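# Six arms hang a marquee roof onto post spikes

## Task

Using the arm mounting spots given in the scene frame (metres; facing angle in degrees counter-clockwise from +x): arm1 at x=+0.29 y=+0.65 z=+0.72 facing -102, arm2 at x=-0.22 y=+0.65 z=+0.72 facing -85, arm3 at x=-0.31 y=-0.65 z=+0.72 facing +99, arm4 at x=+0.24 y=-0.65 z=+0.72 facing +83, arm5 at x=-0.70 y=-0.07 z=+0.72 facing +8, arm6 at x=+0.70 y=+0.08 z=+0.72 facing +166. Put the marquee roof on its posts so that each post's spike passes through one corner eyelet, pushed fully down, with the knobs pointing up, and the centre of the roof sagging freely rather than resting on anything. Then open the grippers and pull the arms away. It only counts if the roof stays that way without any robot holding it. Every other object on the table must stay where it was; anything shifted, leaning or tipped counts against the result.

## Robot and tools

Team and cameras. Six identical i2rt Big YAM arms, named arm1 to arm6, each with six revolute joints, a two-finger gripper and a wrist camera (arm1_cam_wrist ... arm6_cam_wrist). Two fixed room cameras, cam_high and cam_low, also give views. The hand reaches roughly 1.0 m from the joint 1 axis. With joints 1 and 6 at zero and the hand level and forward, the wrist camera rides on top of the hand looking toward the fingertips.

Frames. There is one shared scene frame: origin on the floor, +z up. The arm feet sit on the tabletop near z=+0.72 at the positions listed in the task. "hand" means the point halfway between the fingertips; its z axis runs along the fingers and its y axis is the direction the fingers open and close. Foot poses are not printed anywhere.

execute_actions. Argument "actions" is a list holding one action or none (empty list = just read state and images). The action is an object keyed by arm name; each arm entry has "joints", an object of absolute targets by joint name, not offsets. Any subset of arms and joints may be given, and all named motions start at once but may finish at different moments. Units and ranges: joint1_rad -2.879 to 2.879 (spins the arm around its foot, positive counter-clockwise seen from above, 0 = unfolded toward the facing direction); joint2_rad 0 to 3.141 (shoulder; 0 has the upper arm pointing back about level, increasing lifts it up then forward); joint3_rad 0 to 3.019 (elbow; 0 folded, increasing opens); joint4_rad -1.692 to 1.57 (hand pitch, positive tips fingers up); joint5_rad -1.57 to 1.57 (hand yaw, positive to the arm's right); joint6_rad -2.094 to 2.094 (hand roll, positive clockwise viewed from behind the hand); gripper_m 0 to 0.093 metres of fingertip gap. Done tolerances are ±0.045, ±0.14, ±0.09, ±0.055, ±0.03, ±0.035 rad and ±0.003 m. Each finger pad squeezes up to about 50 to 62 N, sometimes less. One action runs at most 15 s. Joints move at different speeds, so the hand may sweep a wide curve between postures. Optional "cameras" lists which images come back (names above, or "all"); omitted or null gives all, [] gives none. Unknown keys, unknown camera names or out-of-range numbers cause the whole call to be rejected with no motion.

wait: "seconds" from 0 to 10; commands nothing new and returns state and images like an empty action.
zoom_image: "camera" plus "region" [x0, y0, x1, y1] in pixels of that camera's most recent full image, top-left origin, no larger than 504 by 504.
read_manual: optional "section", only "licences"; moves nothing.
finished_scene: "scene" integer 1 or 2; closes that scene permanently and reports success. A reply without any tool call closes every remaining scene.

Reading results. Each result has per-arm state, joint_positions, joint torques (raw drive output per arm joint, with per-unit offset, scale and noise; nonzero even in free air, and friction can mask or fake a load) and the images, ordered as the "pictures" line says. joint_status tells how each commanded motion ended: "off_target" means it settled short and may still push; after "contact_stop" or "time_out" the joint gives up its target and holds in place, except that a timed-out joint may keep a target no further than 0.375, 0.375, 0.113, 0.225, 0.075, 0.3 rad (joints 1 to 6) from its position and keep pushing, moving there if freed. "joint command not followed", usually with a "cause:" line, means a self/inter-arm clearance check blocked that arm's joint targets (the gripper part still runs); blocked joints show "not_followed" and may be retried on every later action until a valid target arrives. on_its_own lists what moved or held without being commanded in this call; "held at" is the held target, not the actual position. To relieve a pushing joint, command its reported position. Tiny target changes may produce no motion. A joint bearing weight sinks once it stops holding.

Cautions. Left-out joints or arms may still be driving toward earlier targets. The arms do not stop on contact and can push hard. The clearance check may act late and ignores fingers, gripper housings and wrist cameras, so arms can still collide; a forceful squeeze between two robots fails the task and ends the run, and a heavy blow can too. No state line reports robot-on-robot contact. Arms run independently; a stalled one does not pause the rest. Knocking a rigid object out of the work area fails the task (cloth, paper and film are exempt). Avoid drops, slips, slams and strong pushes. Loose items may occasionally be nudged by an outside force. The robot keeps its last command while you are thinking.

Heat. Sustained load warms motors even between calls. A MOTOR HOT line appears from 85 °C; at 100 °C that arm and its gripper go limp until cooled, shown as an OVER-TEMPERATURE FAULT, and unreached keys read "limit_stop_at_motor_heat" (resend them; the gap alone does not prove contact). If a result reports any stop, the remaining execute_actions, wait and finished_scene calls in that same reply are skipped.

Scene 2 begins fresh after finished_scene; its task comes in that result. If resuming from a summary, first send an empty execute_actions to learn the current scene and task.

Each tool is called after "Request:" in YAML: its name, and indented under it one key for each argument.

## Session

I'll start by getting the current state and images.

Request:
execute_actions:
  actions: []

Scene clock: 0.00 s.
Joint torques (N m, as the arm reports them, + toward a larger angle): no reading
Motor temperatures (°C, as the motors report them): arm1=[24 24 22 22 25 24] | arm2=[22 23 25 25 26 25] | arm3=[21 24 22 25 23 22] | arm4=[23 25 21 25 24 26] | arm5=[23 22 23 22 23 22] | arm6=[24 22 22 22 24 23]
arm1.joint_positions: joint1_rad=+0.265 joint2_rad=+0.426 joint3_rad=+0.544 joint4_rad=-1.264 joint5_rad=+0.213 joint6_rad=-0.409 gripper_m=+0.094
arm1.joint_status: not commanded
arm1.hand: x=+0.2614 y=+0.4666 z=+0.9655 quat_wxyz=(-0.033, -0.535, -0.810, +0.238) (m; scene frame)
arm2.joint_positions: joint1_rad=-0.341 joint2_rad=+0.531 joint3_rad=+0.383 joint4_rad=-0.991 joint5_rad=-0.258 joint6_rad=+0.293 gripper_m=+0.095
arm2.joint_status: not commanded
arm2.hand: x=-0.2374 y=+0.4379 z=+0.8960 quat_wxyz=(-0.242, -0.838, -0.485, +0.055) (m; scene frame)
arm3.joint_positions: joint1_rad=+0.100 joint2_rad=+0.356 joint3_rad=+0.656 joint4_rad=-1.415 joint5_rad=+0.317 joint6_rad=+0.501 gripper_m=+0.094
arm3.joint_status: not commanded
arm3.hand: x=-0.3027 y=-0.4823 z=+1.0291 quat_wxyz=(-0.234, +0.569, -0.775, -0.144) (m; scene frame)
arm4.joint_positions: joint1_rad=-0.182 joint2_rad=+0.483 joint3_rad=+0.482 joint4_rad=-1.084 joint5_rad=-0.140 joint6_rad=-0.551 gripper_m=+0.094
arm4.joint_status: not commanded
arm4.hand: x=+0.2740 y=-0.4359 z=+0.9505 quat_wxyz=(-0.193, +0.786, -0.567, -0.151) (m; scene frame)
arm5.joint_positions: joint1_rad=+0.383 joint2_rad=+0.397 joint3_rad=+0.590 joint4_rad=-1.293 joint5_rad=+0.104 joint6_rad=+0.259 gripper_m=+0.095
arm5.joint_status: not commanded
arm5.hand: x=-0.5323 y=+0.0143 z=+1.0021 quat_wxyz=(-0.227, +0.139, -0.962, -0.050) (m; scene frame)
arm6.joint_positions: joint1_rad=-0.283 joint2_rad=+0.494 joint3_rad=+0.464 joint4_rad=-1.045 joint5_rad=-0.295 joint6_rad=-0.210 gripper_m=+0.094
arm6.joint_status: not commanded
arm6.hand: x=+0.4890 y=+0.1440 z=+0.8988 quat_wxyz=(+0.054, +0.952, -0.109, -0.282) (m; scene frame)
pictures: arm1_cam_wrist, arm2_cam_wrist, arm3_cam_wrist, arm4_cam_wrist, arm5_cam_wrist, arm6_cam_wrist, cam_high, cam_low
Images, in order (width x height): arm1_cam_wrist 504x504, arm2_cam_wrist 504x504, arm3_cam_wrist 504x504, arm4_cam_wrist 504x504, arm5_cam_wrist 504x504, arm6_cam_wrist 504x504, cam_high 896x504, cam_low 896x504.

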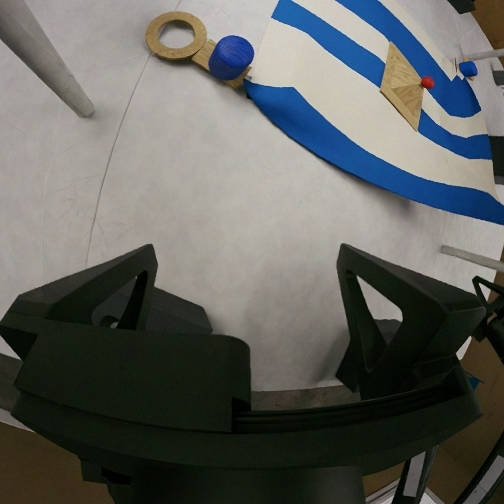

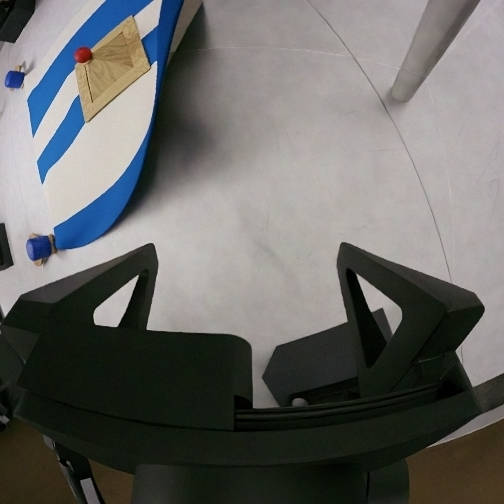

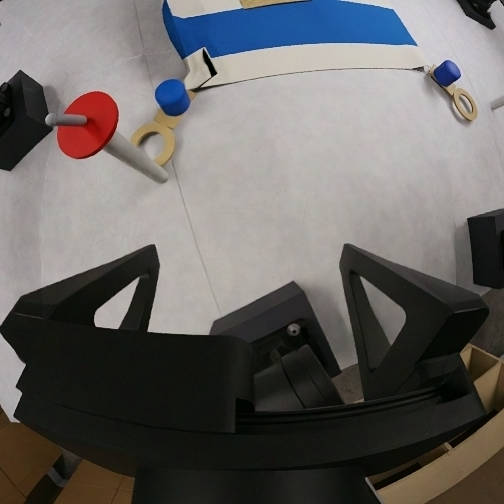

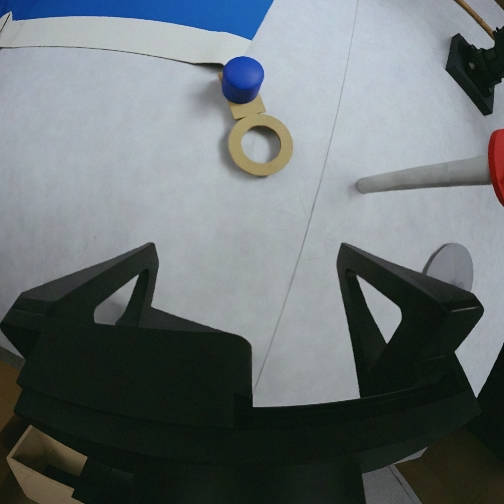

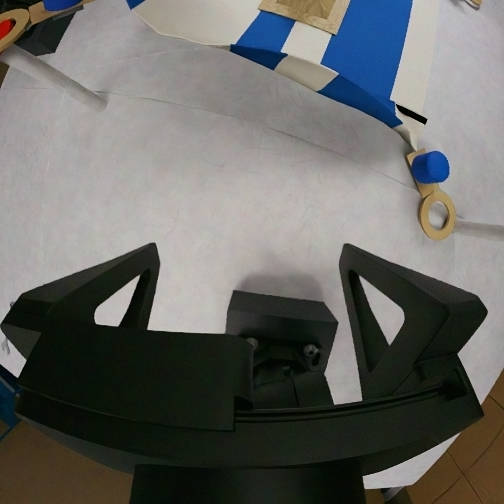

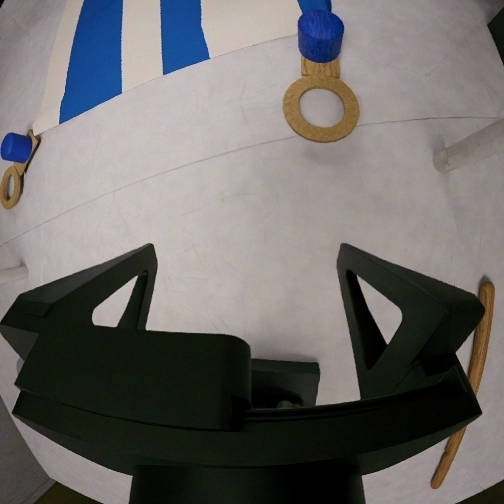

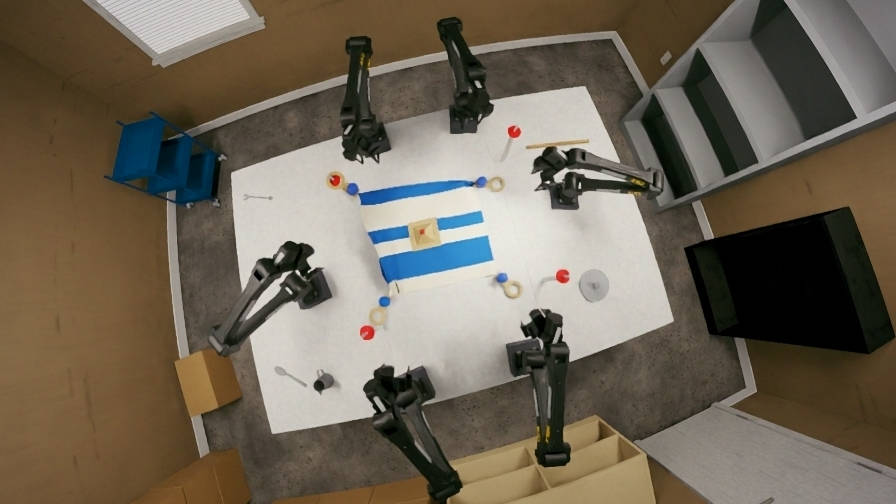

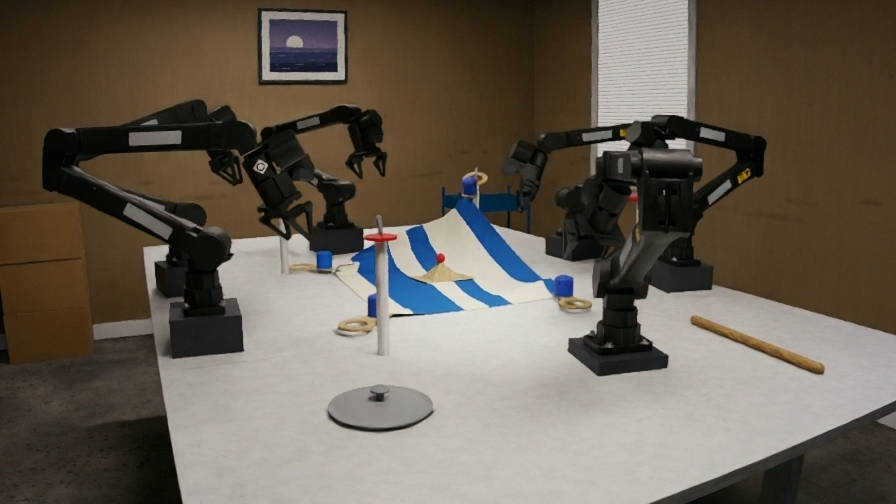

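Request:
zoom_image:
  camera: "cam_high"
  region: [300, 100, 650, 360]

Request:
zoom_image:
  camera: "cam_low"
  region: [260, 150, 620, 380]

Region (300, 100, 650, 360) of cam_high's 896x504 image, scaled by 1.440, with more detail than that image has; it fills the top 374 rows of this view, and the rest is white.

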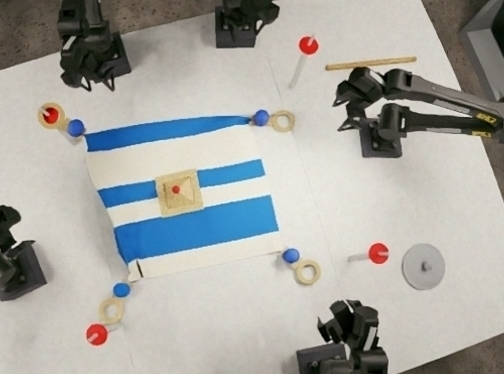

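Region (260, 150, 620, 380) of cam_low's 896x504 image, scaled by 1.400, with more detail than that image has; it fills the top 322 rows of this view, and the rest is white.

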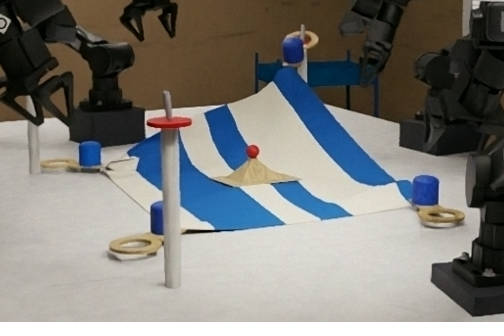

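Request:
zoom_image:
  camera: "cam_low"
  region: [430, 155, 520, 225]

Request:
zoom_image:
  camera: "cam_high"
  region: [310, 150, 410, 230]

Region (430, 155, 520, 225) of cam_low's 896x504 image, scaled by 5.600, with more detail than that image has.

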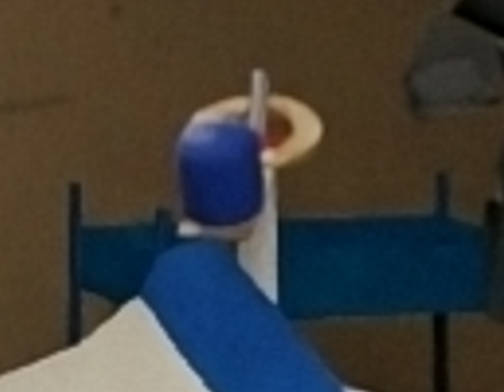

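Region (310, 150, 410, 230) of cam_high's 896x504 image, scaled by 5.040, with more detail than that image has; it fills the top 403 rows of this view, and the rest is white.

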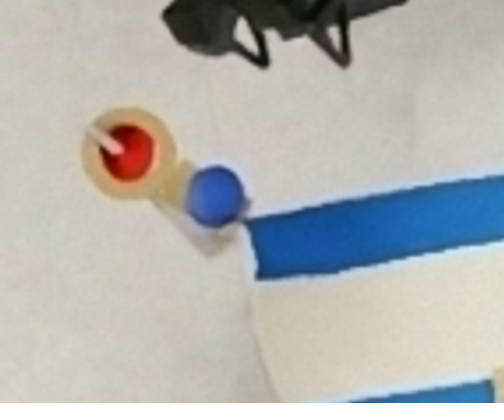

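Request:
zoom_image:
  camera: "cam_high"
  region: [460, 110, 600, 210]

Request:
zoom_image:
  camera: "cam_high"
  region: [480, 250, 620, 350]

Request:
zoom_image:
  camera: "cam_high"
  region: [330, 270, 470, 370]

Region (460, 110, 600, 210) of cam_high's 896x504 image, scaled by 3.600, with more detail than that image has; it fills the top 360 rows of this view, and the rest is white.

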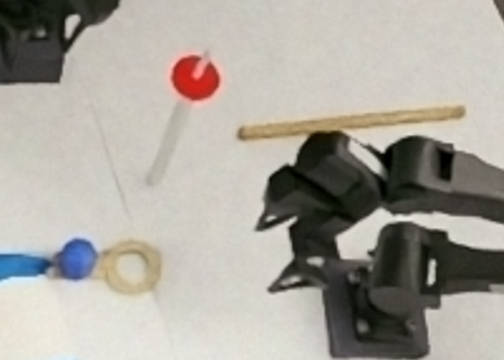

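Region (480, 250, 620, 350) of cam_high's 896x504 image, scaled by 3.600, with more detail than that image has; it fills the top 360 rows of this view, and the rest is white.

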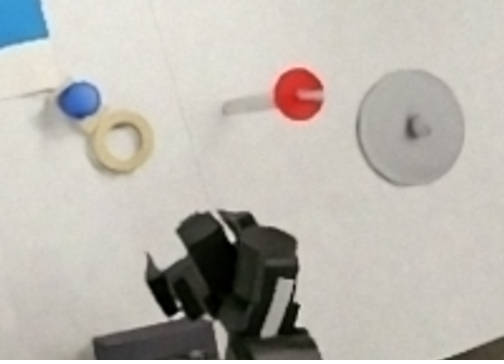

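Region (330, 270, 470, 370) of cam_high's 896x504 image, scaled by 3.600, with more detail than that image has; it fills the top 360 rows of this view, and the rest is white.

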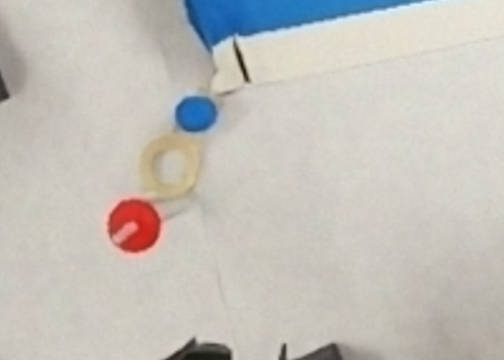

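Request:
zoom_image:
  camera: "cam_high"
  region: [330, 60, 510, 180]

Request:
zoom_image:
  camera: "cam_high"
  region: [350, 300, 590, 460]

Request:
zoom_image:
  camera: "cam_high"
  region: [220, 220, 400, 340]

Region (330, 60, 510, 180) of cam_high's 896x504 image, scaled by 2.800, with more detail than that image has.

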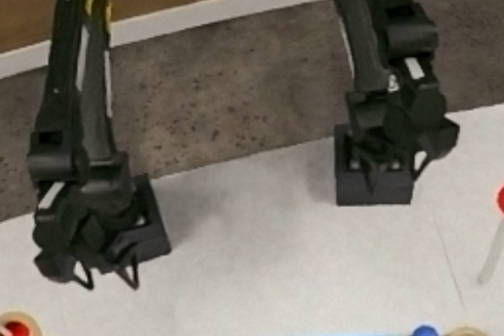

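Region (350, 300, 590, 460) of cam_high's 896x504 image, scaled by 2.100, with more detail than that image has.

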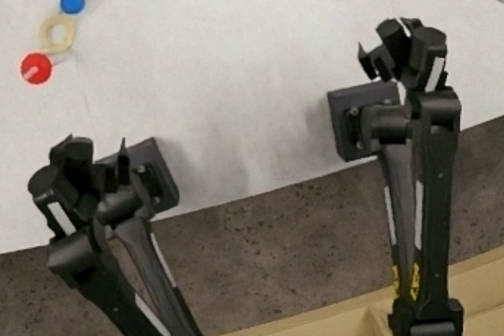

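Region (220, 220, 400, 340) of cam_high's 896x504 image, scaled by 2.800, with more detail than that image has.

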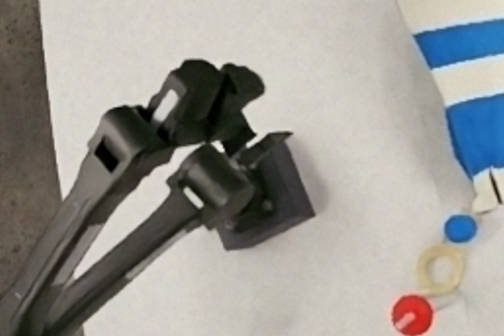

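Request:
zoom_image:
  camera: "arm5_cam_wrist"
  region: [0, 0, 504, 300]

Request:
zoom_image:
  camera: "arm1_cam_wrist"
  region: [0, 0, 504, 300]

Request:
zoom_image:
  camera: "arm4_cam_wrist"
  region: [150, 0, 504, 300]

Region (0, 0, 504, 300) of arm5_cam_wrist's 504x504 image, scaled by 1.000; it fills the top 300 rows of this view, and the rest is white.

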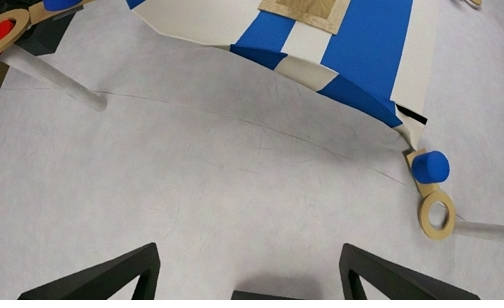

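Region (0, 0, 504, 300) of arm1_cam_wrist's 504x504 image, scaled by 1.000; it fills the top 300 rows of this view, and the rest is white.

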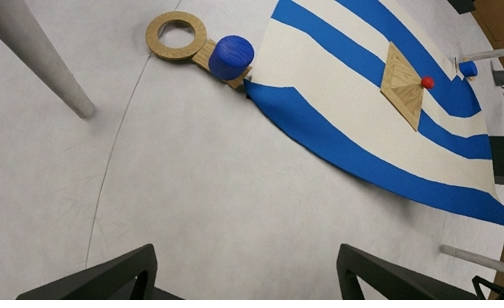

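Region (150, 0, 504, 300) of arm4_cam_wrist's 504x504 image, scaled by 1.424, with more detail than that image has; it fills the top 427 rows of this view, and the rest is white.

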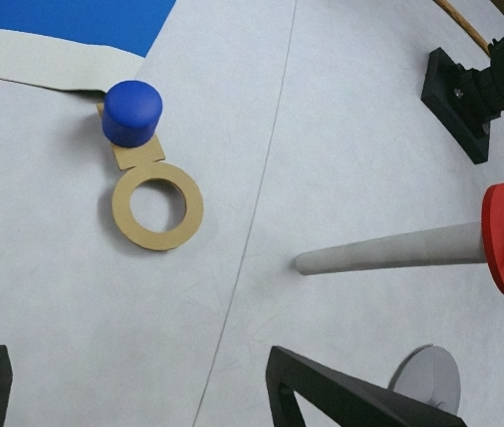

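Request:
execute_actions:
  actions:
    - {"arm1":{"joints":{"joint1_rad":0.199,"joint2_rad":1.489,"joint3_rad":0.939,"joint4_rad":-1.021,"joint5_rad":0.0}},"arm5":{"joints":{"joint1_rad":-0.578,"joint5_rad":0.0,"joint6_rad":0.663}},"arm6":{"joints":{"joint1_rad":0.817,"joint5_rad":0.0,"joint6_rad":-1.63}},"arm4":{"joints":{"joint1_rad":-1.2}}}
  cameras: ["arm1_cam_wrist","cam_high"]

Scene clock: 20.73 s.
Joint torques (N m, as the arm reports them, + toward a larger angle): arm1=[-0.99 -8.6   9.41  0.14 -0.36  0.15] | arm2=[ 1.06  1.62 10.41  1.56 -0.22 -0.03] | arm3=[-1.52  2.66 11.59  0.89  0.3   0.06] | arm4=[-0.7   1.25 12.05  1.06 -0.25 -0.06] | arm5=[ 0.66  2.24 11.14  1.24  0.    0.12] | arm6=[-0.15  1.09 11.67  1.51  0.14 -0.06]
Motor temperatures (°C, as the motors report them): arm1=[24 24 26 22 25 24] | arm2=[22 23 28 25 26 25] | arm3=[21 24 25 25 23 22] | arm4=[23 25 25 25 24 26] | arm5=[23 22 26 22 23 22] | arm6=[24 22 26 22 24 23]
arm1.joint_positions: joint1_rad=+0.206 joint2_rad=+1.488 joint3_rad=+0.926 joint4_rad=-1.027 joint5_rad=+0.004 joint6_rad=-0.409 gripper_m=+0.094
arm1.joint_status: all done
arm1.hand: x=+0.2815 y=+0.2741 z=+0.8582 quat_wxyz=(+0.006, -0.557, -0.830, +0.000) (m; scene frame)
arm2.joint_positions: joint1_rad=-0.341 joint2_rad=+0.531 joint3_rad=+0.383 joint4_rad=-0.991 joint5_rad=-0.258 joint6_rad=+0.293 gripper_m=+0.095
arm2.joint_status: not commanded
arm2.hand: x=-0.2374 y=+0.4379 z=+0.8960 quat_wxyz=(-0.242, -0.838, -0.485, +0.055) (m; scene frame)
arm3.joint_positions: joint1_rad=+0.100 joint2_rad=+0.356 joint3_rad=+0.656 joint4_rad=-1.415 joint5_rad=+0.317 joint6_rad=+0.501 gripper_m=+0.094
arm3.joint_status: not commanded
arm3.hand: x=-0.3027 y=-0.4823 z=+1.0291 quat_wxyz=(-0.234, +0.569, -0.775, -0.144) (m; scene frame)
arm4.joint_positions: joint1_rad=-1.195 joint2_rad=+0.483 joint3_rad=+0.482 joint4_rad=-1.084 joint5_rad=-0.140 joint6_rad=-0.551 gripper_m=+0.094
arm4.joint_status: all done
arm4.hand: x=+0.4388 y=-0.5641 z=+0.9508 quat_wxyz=(-0.242, +0.414, -0.877, -0.033) (m; scene frame)
arm5.joint_positions: joint1_rad=-0.574 joint2_rad=+0.397 joint3_rad=+0.590 joint4_rad=-1.293 joint5_rad=+0.001 joint6_rad=+0.653 gripper_m=+0.095
arm5.joint_status: all done
arm5.hand: x=-0.5260 y=-0.1405 z=+1.0007 quat_wxyz=(-0.225, -0.483, -0.846, -0.029) (m; scene frame)
arm6.joint_positions: joint1_rad=+0.814 joint2_rad=+0.494 joint3_rad=+0.464 joint4_rad=-1.045 joint5_rad=-0.003 joint6_rad=-1.621 gripper_m=+0.095
arm6.joint_status: all done
arm6.hand: x=+0.5189 y=-0.0397 z=+0.8944 quat_wxyz=(-0.122, +0.436, +0.864, -0.222) (m; scene frame)
pictures: arm1_cam_wrist, cam_high
Images, in order (width x height): arm1_cam_wrist 504x504, cam_high 896x504.

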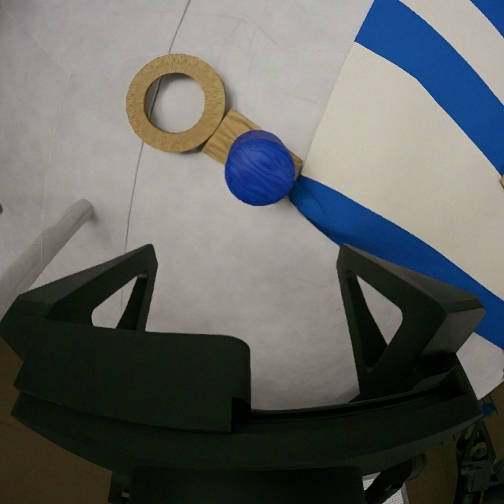

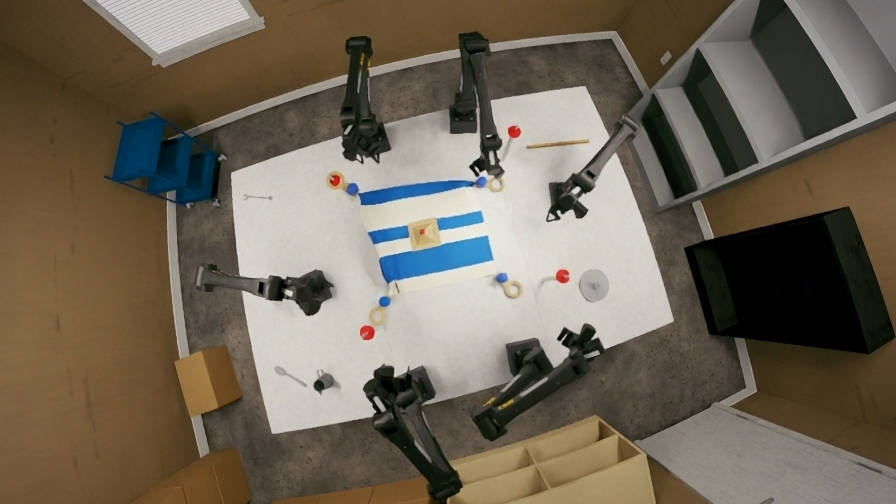

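Request:
execute_actions:
  actions:
    - {"arm1":{"joints":{"joint1_rad":0.194,"joint2_rad":1.608,"joint3_rad":0.918,"joint4_rad":-0.876,"joint6_rad":-1.456}},"arm5":{"joints":{"joint1_rad":-0.564,"joint2_rad":1.385,"joint3_rad":0.915,"joint4_rad":-1.088}},"arm6":{"joints":{"joint1_rad":0.824,"joint2_rad":1.814,"joint3_rad":1.51,"joint4_rad":-1.26}}}
  cameras: ["arm1_cam_wrist","arm5_cam_wrist","arm6_cam_wrist"]

Scene clock: 24.40 s.
Joint torques (N m, as the arm reports them, + toward a larger angle): arm1=[ -1.39 -10.17   6.97   0.48  -0.42   0.07] | arm2=[ 0.84  1.79 10.37  1.64 -0.21 -0.01] | arm3=[-1.51  2.68 11.59  0.89  0.3   0.06] | arm4=[-0.52  0.81 12.21  1.14 -0.23  0.  ] | arm5=[ 1.59 -7.01  9.07  0.32 -0.02  0.15] | arm6=[  0.36 -17.29  11.4    0.18   0.13  -0.08]
Motor temperatures (°C, as the motors report them): arm1=[24 24 26 22 25 24] | arm2=[22 23 29 25 26 25] | arm3=[21 24 26 25 23 22] | arm4=[23 25 26 25 24 26] | arm5=[23 22 27 22 23 22] | arm6=[24 22 27 22 24 23]
arm1.joint_positions: joint1_rad=+0.206 joint2_rad=+1.615 joint3_rad=+0.926 joint4_rad=-0.893 joint5_rad=+0.004 joint6_rad=-1.443 gripper_m=+0.094
arm1.joint_status: all done
arm1.hand: x=+0.2808 y=+0.2521 z=+0.8114 quat_wxyz=(+0.005, -0.074, -0.997, +0.000) (m; scene frame)
arm2.joint_positions: joint1_rad=-0.341 joint2_rad=+0.531 joint3_rad=+0.383 joint4_rad=-0.991 joint5_rad=-0.258 joint6_rad=+0.293 gripper_m=+0.095
arm2.joint_status: not commanded
arm2.hand: x=-0.2374 y=+0.4379 z=+0.8960 quat_wxyz=(-0.242, -0.838, -0.485, +0.055) (m; scene frame)
arm3.joint_positions: joint1_rad=+0.100 joint2_rad=+0.356 joint3_rad=+0.656 joint4_rad=-1.415 joint5_rad=+0.317 joint6_rad=+0.501 gripper_m=+0.094
arm3.joint_status: not commanded
arm3.hand: x=-0.3027 y=-0.4823 z=+1.0291 quat_wxyz=(-0.234, +0.569, -0.775, -0.144) (m; scene frame)
arm4.joint_positions: joint1_rad=-1.195 joint2_rad=+0.483 joint3_rad=+0.482 joint4_rad=-1.084 joint5_rad=-0.140 joint6_rad=-0.551 gripper_m=+0.094
arm4.joint_status: not commanded
arm4.hand: x=+0.4388 y=-0.5641 z=+0.9508 quat_wxyz=(-0.242, +0.414, -0.877, -0.033) (m; scene frame)
arm5.joint_positions: joint1_rad=-0.573 joint2_rad=+1.367 joint3_rad=+0.901 joint4_rad=-1.090 joint5_rad=+0.001 joint6_rad=+0.654 gripper_m=+0.095
arm5.joint_status: all done
arm5.hand: x=-0.3680 y=-0.2041 z=+0.9027 quat_wxyz=(-0.001, -0.495, -0.869, +0.001) (m; scene frame)
arm6.joint_positions: joint1_rad=+0.816 joint2_rad=+1.828 joint3_rad=+1.465 joint4_rad=-1.257 joint5_rad=-0.003 joint6_rad=-1.623 gripper_m=+0.095
arm6.joint_status: all done
arm6.hand: x=+0.2612 y=-0.2126 z=+0.8552 quat_wxyz=(+0.012, +0.448, +0.894, +0.012) (m; scene frame)
pictures: arm1_cam_wrist, arm5_cam_wrist, arm6_cam_wrist
Images, in order (width x height): arm1_cam_wrist 504x504, arm5_cam_wrist 504x504, arm6_cam_wrist 504x504.

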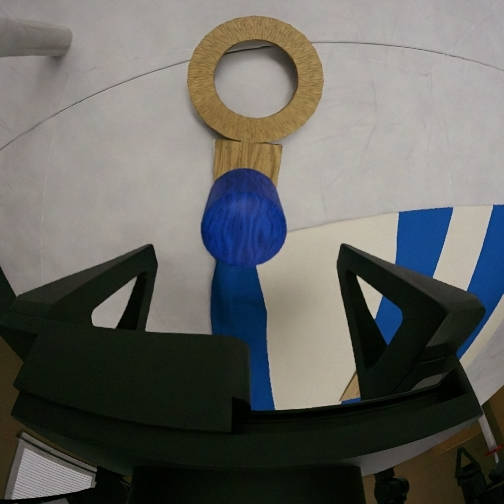

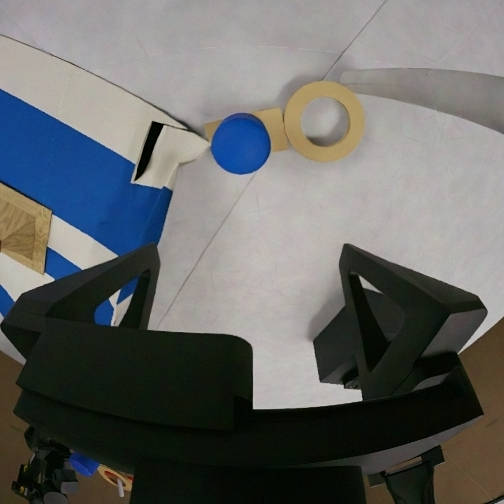

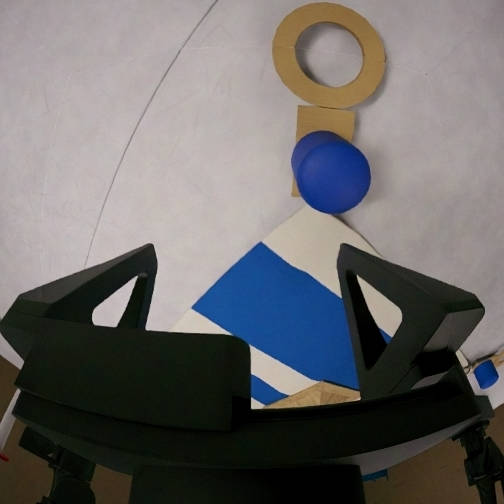

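Request:
zoom_image:
  camera: "arm1_cam_wrist"
  region: [140, 0, 360, 290]

Request:
zoom_image:
  camera: "arm6_cam_wrist"
  region: [200, 0, 440, 290]

Request:
zoom_image:
  camera: "arm5_cam_wrist"
  region: [150, 30, 504, 290]

Region (140, 0, 360, 290) of arm1_cam_wrist's 504x504 image, scaled by 1.738, with more detail than that image has; it fills the left 382 columns of this view, and the rest is white.

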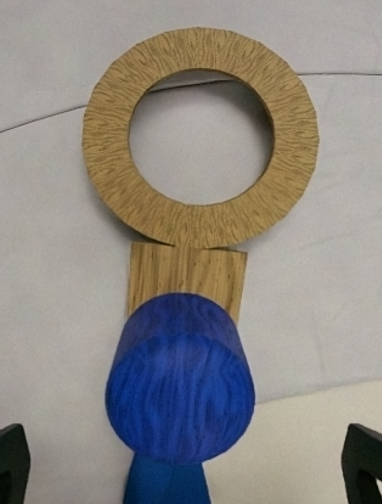

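Region (200, 0, 440, 290) of arm6_cam_wrist's 504x504 image, scaled by 1.738, with more detail than that image has; it fills the left 417 columns of this view, and the rest is white.

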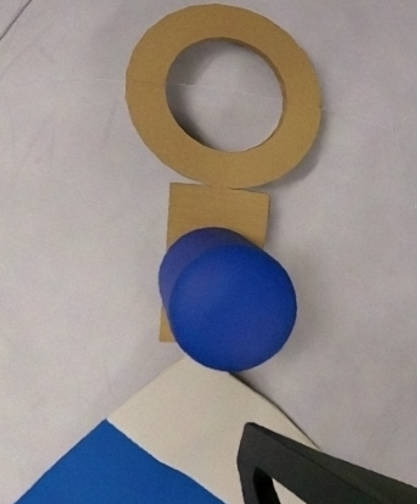

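Region (150, 30, 504, 290) of arm5_cam_wrist's 504x504 image, scaled by 1.424, with more detail than that image has; it fills the top 370 rows of this view, and the rest is white.

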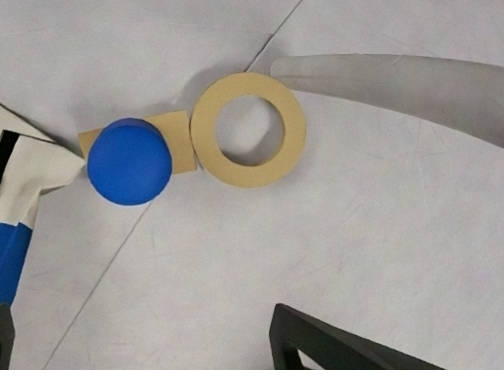

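Request:
execute_actions:
  actions:
    - {"arm1":{"joints":{"joint1_rad":0.178,"joint2_rad":1.702,"joint3_rad":0.878,"joint4_rad":-0.72}},"arm5":{"joints":{"joint1_rad":-0.6,"joint2_rad":1.466,"joint3_rad":0.984,"joint4_rad":-1.09,"joint6_rad":0.81,"gripper_m":0.076}},"arm6":{"joints":{"joint1_rad":0.846,"joint2_rad":1.987,"joint3_rad":1.635,"joint4_rad":-1.168}}}
  cameras: ["arm1_cam_wrist","arm3_cam_wrist","arm5_cam_wrist","arm6_cam_wrist","cam_high"]

Scene clock: 33.23 s.
Joint torques (N m, as the arm reports them, + toward a larger angle): arm1=[ -0.71 -10.47   6.38   0.52  -0.39   0.05] | arm2=[ 0.74  1.29 10.46  1.48 -0.26  0.02] | arm3=[-1.52  2.66 11.59  0.89  0.31  0.06] | arm4=[-0.45  2.46 12.38  1.46 -0.25  0.04] | arm5=[ 0.63 -8.03 11.2   0.08  0.02  0.11] | arm6=[ -0.15 -19.75  10.16   0.57   0.13  -0.08]
Motor temperatures (°C, as the motors report them): arm1=[24 25 25 22 25 24] | arm2=[22 23 29 25 26 25] | arm3=[21 24 27 25 23 22] | arm4=[23 25 26 25 24 26] | arm5=[23 22 27 22 23 22] | arm6=[24 23 27 22 24 23]
arm1.joint_positions: joint1_rad=+0.186 joint2_rad=+1.706 joint3_rad=+0.884 joint4_rad=-0.738 joint5_rad=+0.004 joint6_rad=-1.443 gripper_m=+0.094
arm1.joint_status: all done
arm1.hand: x=+0.2725 y=+0.2473 z=+0.7653 quat_wxyz=(+0.004, -0.084, -0.996, +0.011) (m; scene frame)
arm2.joint_positions: joint1_rad=-0.341 joint2_rad=+0.531 joint3_rad=+0.383 joint4_rad=-0.991 joint5_rad=-0.258 joint6_rad=+0.293 gripper_m=+0.095
arm2.joint_status: not commanded
arm2.hand: x=-0.2374 y=+0.4379 z=+0.8960 quat_wxyz=(-0.242, -0.838, -0.485, +0.055) (m; scene frame)
arm3.joint_positions: joint1_rad=+0.100 joint2_rad=+0.356 joint3_rad=+0.656 joint4_rad=-1.415 joint5_rad=+0.317 joint6_rad=+0.501 gripper_m=+0.094
arm3.joint_status: not commanded
arm3.hand: x=-0.3027 y=-0.4823 z=+1.0291 quat_wxyz=(-0.234, +0.569, -0.775, -0.144) (m; scene frame)
arm4.joint_positions: joint1_rad=-1.195 joint2_rad=+0.483 joint3_rad=+0.482 joint4_rad=-1.084 joint5_rad=-0.140 joint6_rad=-0.551 gripper_m=+0.094
arm4.joint_status: not commanded
arm4.hand: x=+0.4388 y=-0.5641 z=+0.9508 quat_wxyz=(-0.242, +0.414, -0.877, -0.033) (m; scene frame)
arm5.joint_positions: joint1_rad=-0.595 joint2_rad=+1.447 joint3_rad=+0.939 joint4_rad=-1.090 joint5_rad=+0.001 joint6_rad=+0.800 gripper_m=+0.076
arm5.joint_status: all done
arm5.hand: x=-0.3597 y=-0.2164 z=+0.8876 quat_wxyz=(+0.020, -0.567, -0.824, +0.006) (m; scene frame)
arm6.joint_positions: joint1_rad=+0.845 joint2_rad=+1.999 joint3_rad=+1.607 joint4_rad=-1.171 joint5_rad=-0.003 joint6_rad=-1.623 gripper_m=+0.095
arm6.joint_status: all done
arm6.hand: x=+0.2153 y=-0.2643 z=+0.8133 quat_wxyz=(-0.002, +0.435, +0.900, -0.012) (m; scene frame)
pictures: arm1_cam_wrist, arm3_cam_wrist, arm5_cam_wrist, arm6_cam_wrist, cam_high
Images, in order (width x height): arm1_cam_wrist 504x504, arm3_cam_wrist 504x504, arm5_cam_wrist 504x504, arm6_cam_wrist 504x504, cam_high 896x504.

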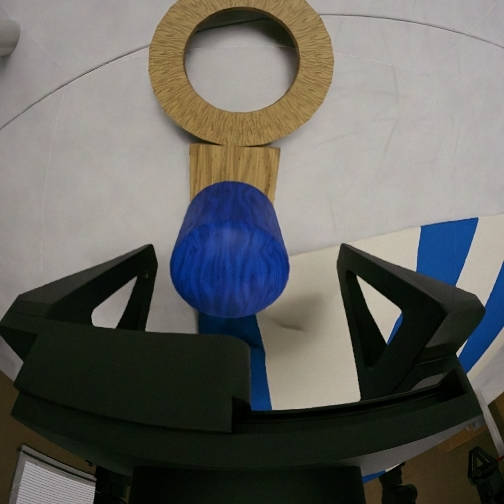

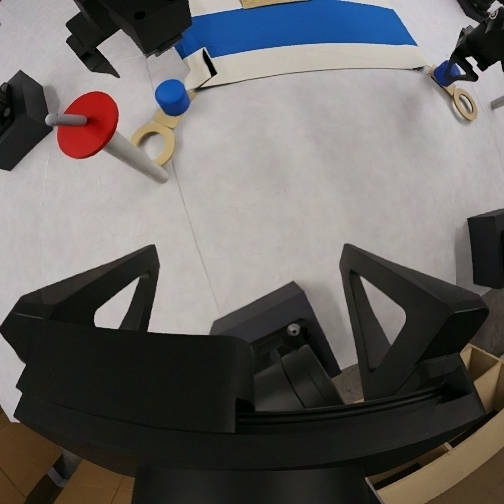

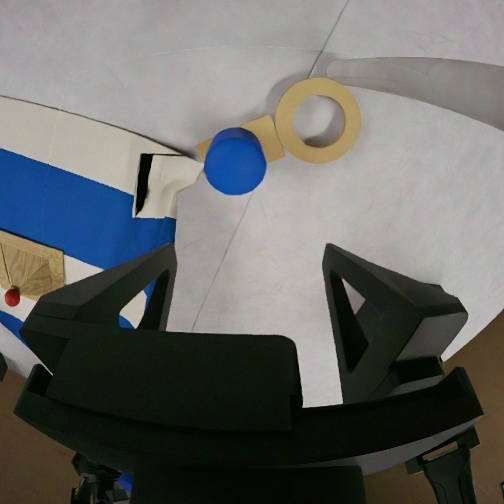

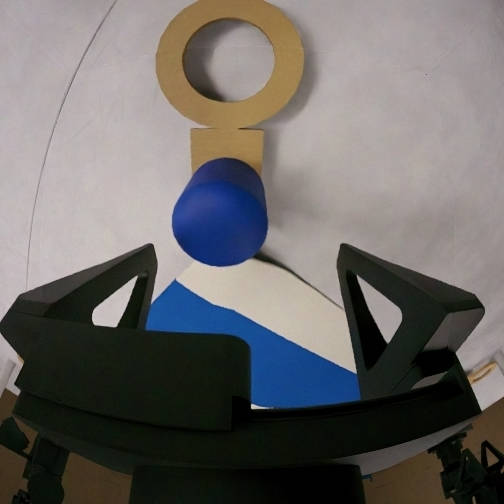

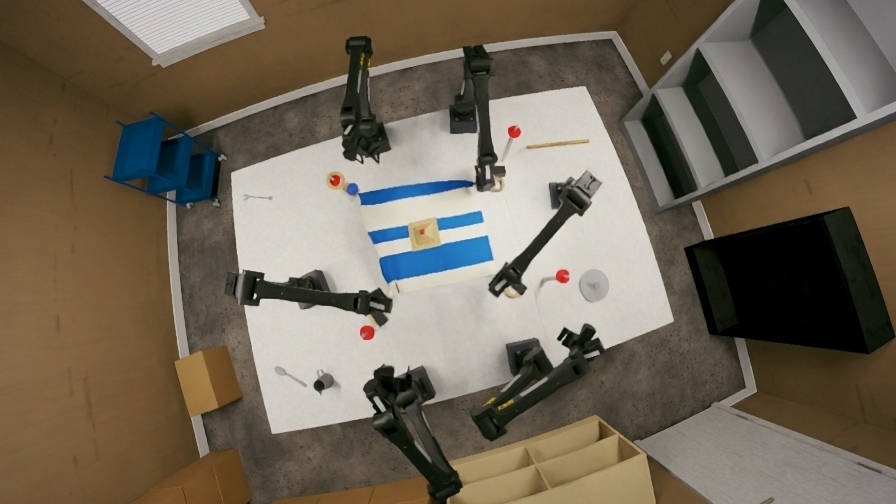

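Request:
execute_actions:
  actions:
    - {"arm1":{"joints":{"joint2_rad":1.745}},"arm5":{"joints":{"joint4_rad":-0.94}},"arm6":{"joints":{"joint2_rad":2.022,"joint3_rad":1.5,"joint4_rad":-1.03}}}
  cameras: ["arm1_cam_wrist","arm5_cam_wrist","arm6_cam_wrist"]

Scene clock: 38.67 s.
Joint torques (N m, as the arm reports them, + toward a larger angle): arm1=[-0.98 -9.79  6.09  0.45 -0.4   0.04] | arm2=[ 0.71  1.31 10.41  1.76 -0.24 -0.02] | arm3=[-1.46  2.67 11.59  0.89  0.31  0.06] | arm4=[-1.54  1.65 12.25  1.23 -0.18  0.  ] | arm5=[ 0.49 -8.27 11.36  0.92  0.01  0.16] | arm6=[ -0.17 -18.76   8.15   0.81   0.13  -0.08]
Motor temperatures (°C, as the motors report them): arm1=[24 25 24 22 25 24] | arm2=[22 23 29 25 26 25] | arm3=[21 24 27 25 23 22] | arm4=[23 25 26 25 24 26] | arm5=[23 22 27 22 23 22] | arm6=[24 23 27 22 24 23]
arm1.joint_positions: joint1_rad=+0.186 joint2_rad=+1.736 joint3_rad=+0.884 joint4_rad=-0.737 joint5_rad=+0.004 joint6_rad=-1.443 gripper_m=+0.094
arm1.joint_status: all done
arm1.hand: x=+0.2727 y=+0.2520 z=+0.7537 quat_wxyz=(+0.005, -0.084, -0.996, -0.004) (m; scene frame)
arm2.joint_positions: joint1_rad=-0.341 joint2_rad=+0.531 joint3_rad=+0.383 joint4_rad=-0.991 joint5_rad=-0.258 joint6_rad=+0.293 gripper_m=+0.095
arm2.joint_status: not commanded
arm2.hand: x=-0.2374 y=+0.4379 z=+0.8960 quat_wxyz=(-0.242, -0.838, -0.485, +0.055) (m; scene frame)
arm3.joint_positions: joint1_rad=+0.100 joint2_rad=+0.356 joint3_rad=+0.656 joint4_rad=-1.415 joint5_rad=+0.317 joint6_rad=+0.501 gripper_m=+0.094
arm3.joint_status: not commanded
arm3.hand: x=-0.3027 y=-0.4823 z=+1.0291 quat_wxyz=(-0.234, +0.569, -0.775, -0.144) (m; scene frame)
arm4.joint_positions: joint1_rad=-1.195 joint2_rad=+0.483 joint3_rad=+0.482 joint4_rad=-1.084 joint5_rad=-0.140 joint6_rad=-0.551 gripper_m=+0.094
arm4.joint_status: not commanded
arm4.hand: x=+0.4388 y=-0.5641 z=+0.9508 quat_wxyz=(-0.242, +0.414, -0.877, -0.033) (m; scene frame)
arm5.joint_positions: joint1_rad=-0.595 joint2_rad=+1.447 joint3_rad=+0.939 joint4_rad=-0.951 joint5_rad=+0.001 joint6_rad=+0.801 gripper_m=+0.076
arm5.joint_status: all done
arm5.hand: x=-0.3284 y=-0.2298 z=+0.8886 quat_wxyz=(-0.048, -0.566, -0.823, -0.008) (m; scene frame)
arm6.joint_positions: joint1_rad=+0.845 joint2_rad=+2.026 joint3_rad=+1.489 joint4_rad=-1.039 joint5_rad=-0.003 joint6_rad=-1.623 gripper_m=+0.095
arm6.joint_status: all done
arm6.hand: x=+0.2302 y=-0.2540 z=+0.7577 quat_wxyz=(+0.000, +0.435, +0.900, -0.007) (m; scene frame)
pictures: arm1_cam_wrist, arm5_cam_wrist, arm6_cam_wrist
Images, in order (width x height): arm1_cam_wrist 504x504, arm5_cam_wrist 504x504, arm6_cam_wrist 504x504.

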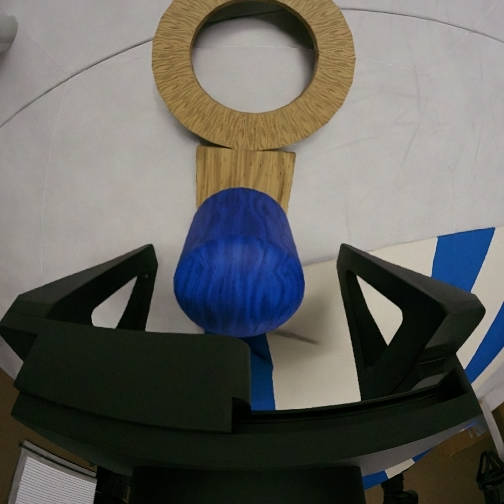

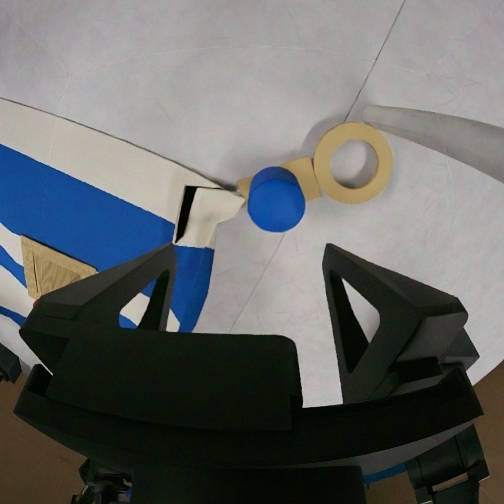

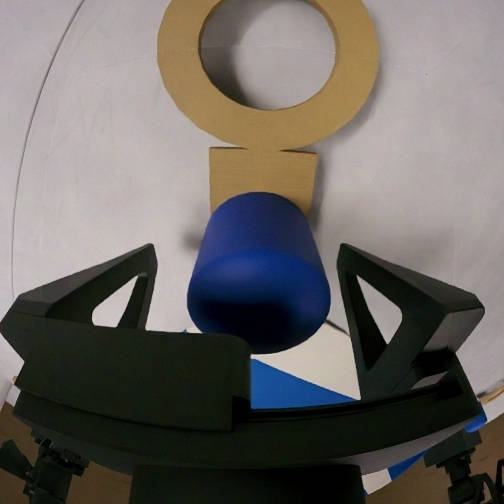

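Request:
execute_actions:
  actions:
    - {"arm1":{"joints":{"gripper_m":0.035}},"arm5":{"joints":{"joint2_rad":1.614,"joint3_rad":0.889,"joint4_rad":-0.842}},"arm6":{"joints":{"gripper_m":0.035}}}
  cameras: ["arm1_cam_wrist","arm5_cam_wrist","arm6_cam_wrist","arm3_cam_wrist"]

Scene clock: 40.17 s.
Joint torques (N m, as the arm reports them, + toward a larger angle): arm1=[-1.18 -9.58  6.13  0.46 -0.4   0.05] | arm2=[ 0.83  1.3  10.42  1.69 -0.19 -0.04] | arm3=[-1.48  2.67 11.61  0.89  0.31  0.06] | arm4=[-0.72  1.28 12.22  1.33 -0.2  -0.02] | arm5=[  0.8  -10.25   6.7    0.57   0.01   0.15] | arm6=[ -0.14 -18.65   8.1    0.72   0.11  -0.07]
Motor temperatures (°C, as the motors report them): arm1=[24 25 24 22 25 24] | arm2=[22 23 30 25 26 25] | arm3=[21 24 27 25 24 22] | arm4=[23 25 26 25 24 26] | arm5=[23 22 27 22 23 22] | arm6=[24 23 27 22 24 23]
arm1.joint_positions: joint1_rad=+0.186 joint2_rad=+1.736 joint3_rad=+0.884 joint4_rad=-0.736 joint5_rad=+0.003 joint6_rad=-1.444 gripper_m=+0.048
arm1.joint_status: gripper_m off_target (ended at +0.048, target +0.035)
arm1.hand: x=+0.2727 y=+0.2518 z=+0.7537 quat_wxyz=(+0.004, -0.083, -0.996, -0.003) (m; scene frame)
arm2.joint_positions: joint1_rad=-0.341 joint2_rad=+0.531 joint3_rad=+0.383 joint4_rad=-0.991 joint5_rad=-0.258 joint6_rad=+0.293 gripper_m=+0.095
arm2.joint_status: not commanded
arm2.hand: x=-0.2374 y=+0.4379 z=+0.8960 quat_wxyz=(-0.242, -0.838, -0.485, +0.055) (m; scene frame)
arm3.joint_positions: joint1_rad=+0.100 joint2_rad=+0.356 joint3_rad=+0.656 joint4_rad=-1.415 joint5_rad=+0.317 joint6_rad=+0.501 gripper_m=+0.094
arm3.joint_status: not commanded
arm3.hand: x=-0.3027 y=-0.4823 z=+1.0291 quat_wxyz=(-0.234, +0.569, -0.775, -0.144) (m; scene frame)
arm4.joint_positions: joint1_rad=-1.195 joint2_rad=+0.483 joint3_rad=+0.482 joint4_rad=-1.084 joint5_rad=-0.140 joint6_rad=-0.551 gripper_m=+0.094
arm4.joint_status: not commanded
arm4.hand: x=+0.4388 y=-0.5641 z=+0.9508 quat_wxyz=(-0.242, +0.414, -0.877, -0.033) (m; scene frame)
arm5.joint_positions: joint1_rad=-0.595 joint2_rad=+1.609 joint3_rad=+0.891 joint4_rad=-0.851 joint5_rad=+0.001 joint6_rad=+0.801 gripper_m=+0.076
arm5.joint_status: all done
arm5.hand: x=-0.3396 y=-0.2252 z=+0.8137 quat_wxyz=(+0.005, -0.567, -0.824, +0.003) (m; scene frame)
arm6.joint_positions: joint1_rad=+0.845 joint2_rad=+2.026 joint3_rad=+1.489 joint4_rad=-1.037 joint5_rad=-0.002 joint6_rad=-1.623 gripper_m=+0.048
arm6.joint_status: gripper_m off_target (ended at +0.048, target +0.035)
arm6.hand: x=+0.2298 y=-0.2542 z=+0.7577 quat_wxyz=(+0.000, +0.435, +0.900, -0.007) (m; scene frame)
pictures: arm1_cam_wrist, arm3_cam_wrist, arm5_cam_wrist, arm6_cam_wrist
Images, in order (width x height): arm1_cam_wrist 504x504, arm3_cam_wrist 504x504, arm5_cam_wrist 504x504, arm6_cam_wrist 504x504.

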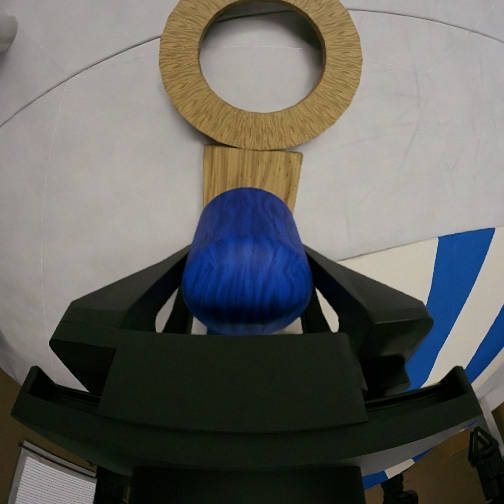

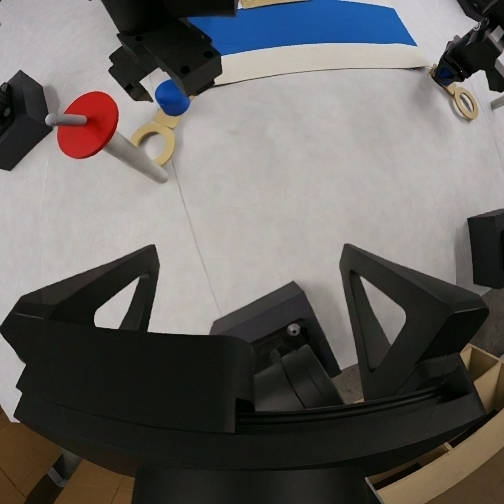

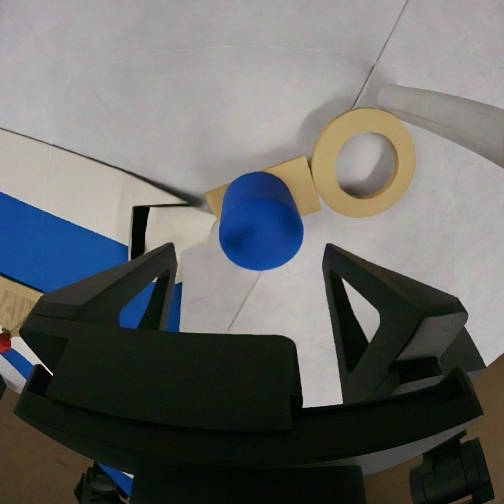

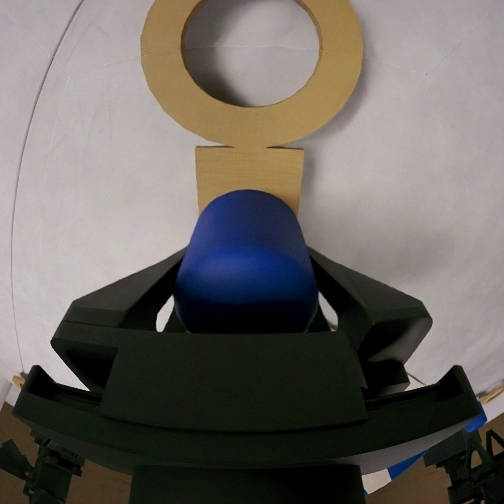

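Request:
execute_actions:
  actions:
    - {"arm5":{"joints":{"joint2_rad":1.713,"joint3_rad":0.83,"joint4_rad":-0.686,"gripper_m":0.093}}}
  cameras: ["arm5_cam_wrist","arm3_cam_wrist"]

Scene clock: 41.90 s.
Joint torques (N m, as the arm reports them, + toward a larger angle): arm1=[-0.93 -9.65  6.09  0.45 -0.38  0.05] | arm2=[ 0.69  1.37 10.51  1.53 -0.18  0.02] | arm3=[-1.51  2.69 11.59  0.88  0.31  0.06] | arm4=[-0.77  2.09 12.25  1.17 -0.24  0.05] | arm5=[  0.5  -10.05   5.57   0.66  -0.01   0.14] | arm6=[ -0.14 -18.62   8.11   0.73   0.11  -0.07]
Motor temperatures (°C, as the motors report them): arm1=[24 25 24 22 25 24] | arm2=[22 23 30 25 26 25] | arm3=[21 24 27 25 24 22] | arm4=[23 25 26 25 24 26] | arm5=[23 22 27 22 23 22] | arm6=[24 23 27 22 24 23]
arm1.joint_positions: joint1_rad=+0.186 joint2_rad=+1.736 joint3_rad=+0.884 joint4_rad=-0.736 joint5_rad=+0.003 joint6_rad=-1.444 gripper_m=+0.048
arm1.joint_status: not commanded
arm1.hand: x=+0.2727 y=+0.2518 z=+0.7537 quat_wxyz=(+0.004, -0.083, -0.996, -0.003) (m; scene frame)
arm2.joint_positions: joint1_rad=-0.341 joint2_rad=+0.531 joint3_rad=+0.383 joint4_rad=-0.991 joint5_rad=-0.258 joint6_rad=+0.293 gripper_m=+0.095
arm2.joint_status: not commanded
arm2.hand: x=-0.2374 y=+0.4379 z=+0.8960 quat_wxyz=(-0.242, -0.838, -0.485, +0.055) (m; scene frame)
arm3.joint_positions: joint1_rad=+0.100 joint2_rad=+0.356 joint3_rad=+0.656 joint4_rad=-1.415 joint5_rad=+0.317 joint6_rad=+0.501 gripper_m=+0.094
arm3.joint_status: not commanded
arm3.hand: x=-0.3027 y=-0.4823 z=+1.0291 quat_wxyz=(-0.234, +0.569, -0.775, -0.144) (m; scene frame)
arm4.joint_positions: joint1_rad=-1.195 joint2_rad=+0.483 joint3_rad=+0.482 joint4_rad=-1.084 joint5_rad=-0.140 joint6_rad=-0.551 gripper_m=+0.094
arm4.joint_status: not commanded
arm4.hand: x=+0.4388 y=-0.5641 z=+0.9508 quat_wxyz=(-0.242, +0.414, -0.877, -0.033) (m; scene frame)
arm5.joint_positions: joint1_rad=-0.595 joint2_rad=+1.699 joint3_rad=+0.837 joint4_rad=-0.696 joint5_rad=+0.001 joint6_rad=+0.801 gripper_m=+0.093
arm5.joint_status: all done
arm5.hand: x=-0.3430 y=-0.2239 z=+0.7661 quat_wxyz=(+0.000, -0.567, -0.824, +0.002) (m; scene frame)
arm6.joint_positions: joint1_rad=+0.845 joint2_rad=+2.026 joint3_rad=+1.489 joint4_rad=-1.037 joint5_rad=-0.002 joint6_rad=-1.623 gripper_m=+0.048
arm6.joint_status: not commanded
arm6.hand: x=+0.2298 y=-0.2542 z=+0.7577 quat_wxyz=(+0.000, +0.435, +0.900, -0.007) (m; scene frame)
pictures: arm3_cam_wrist, arm5_cam_wrist
Images, in order (width x height): arm3_cam_wrist 504x504, arm5_cam_wrist 504x504.

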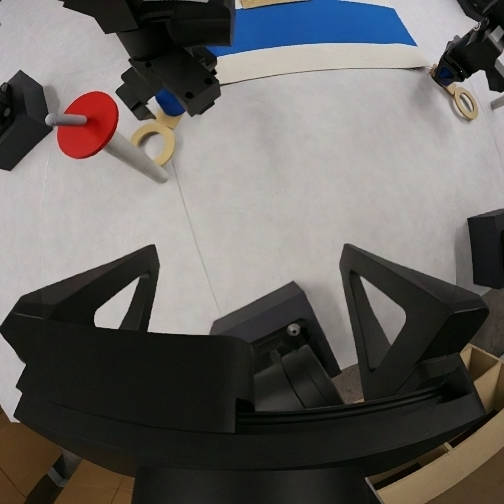

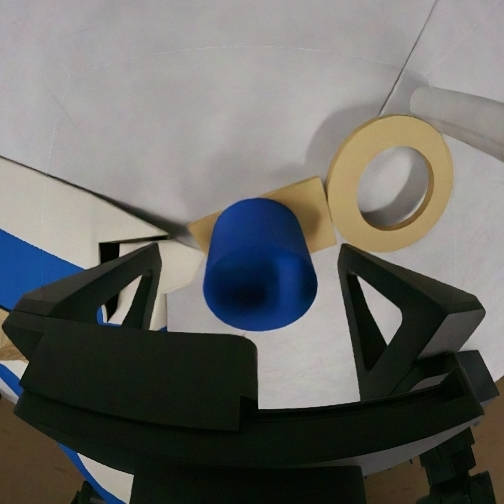

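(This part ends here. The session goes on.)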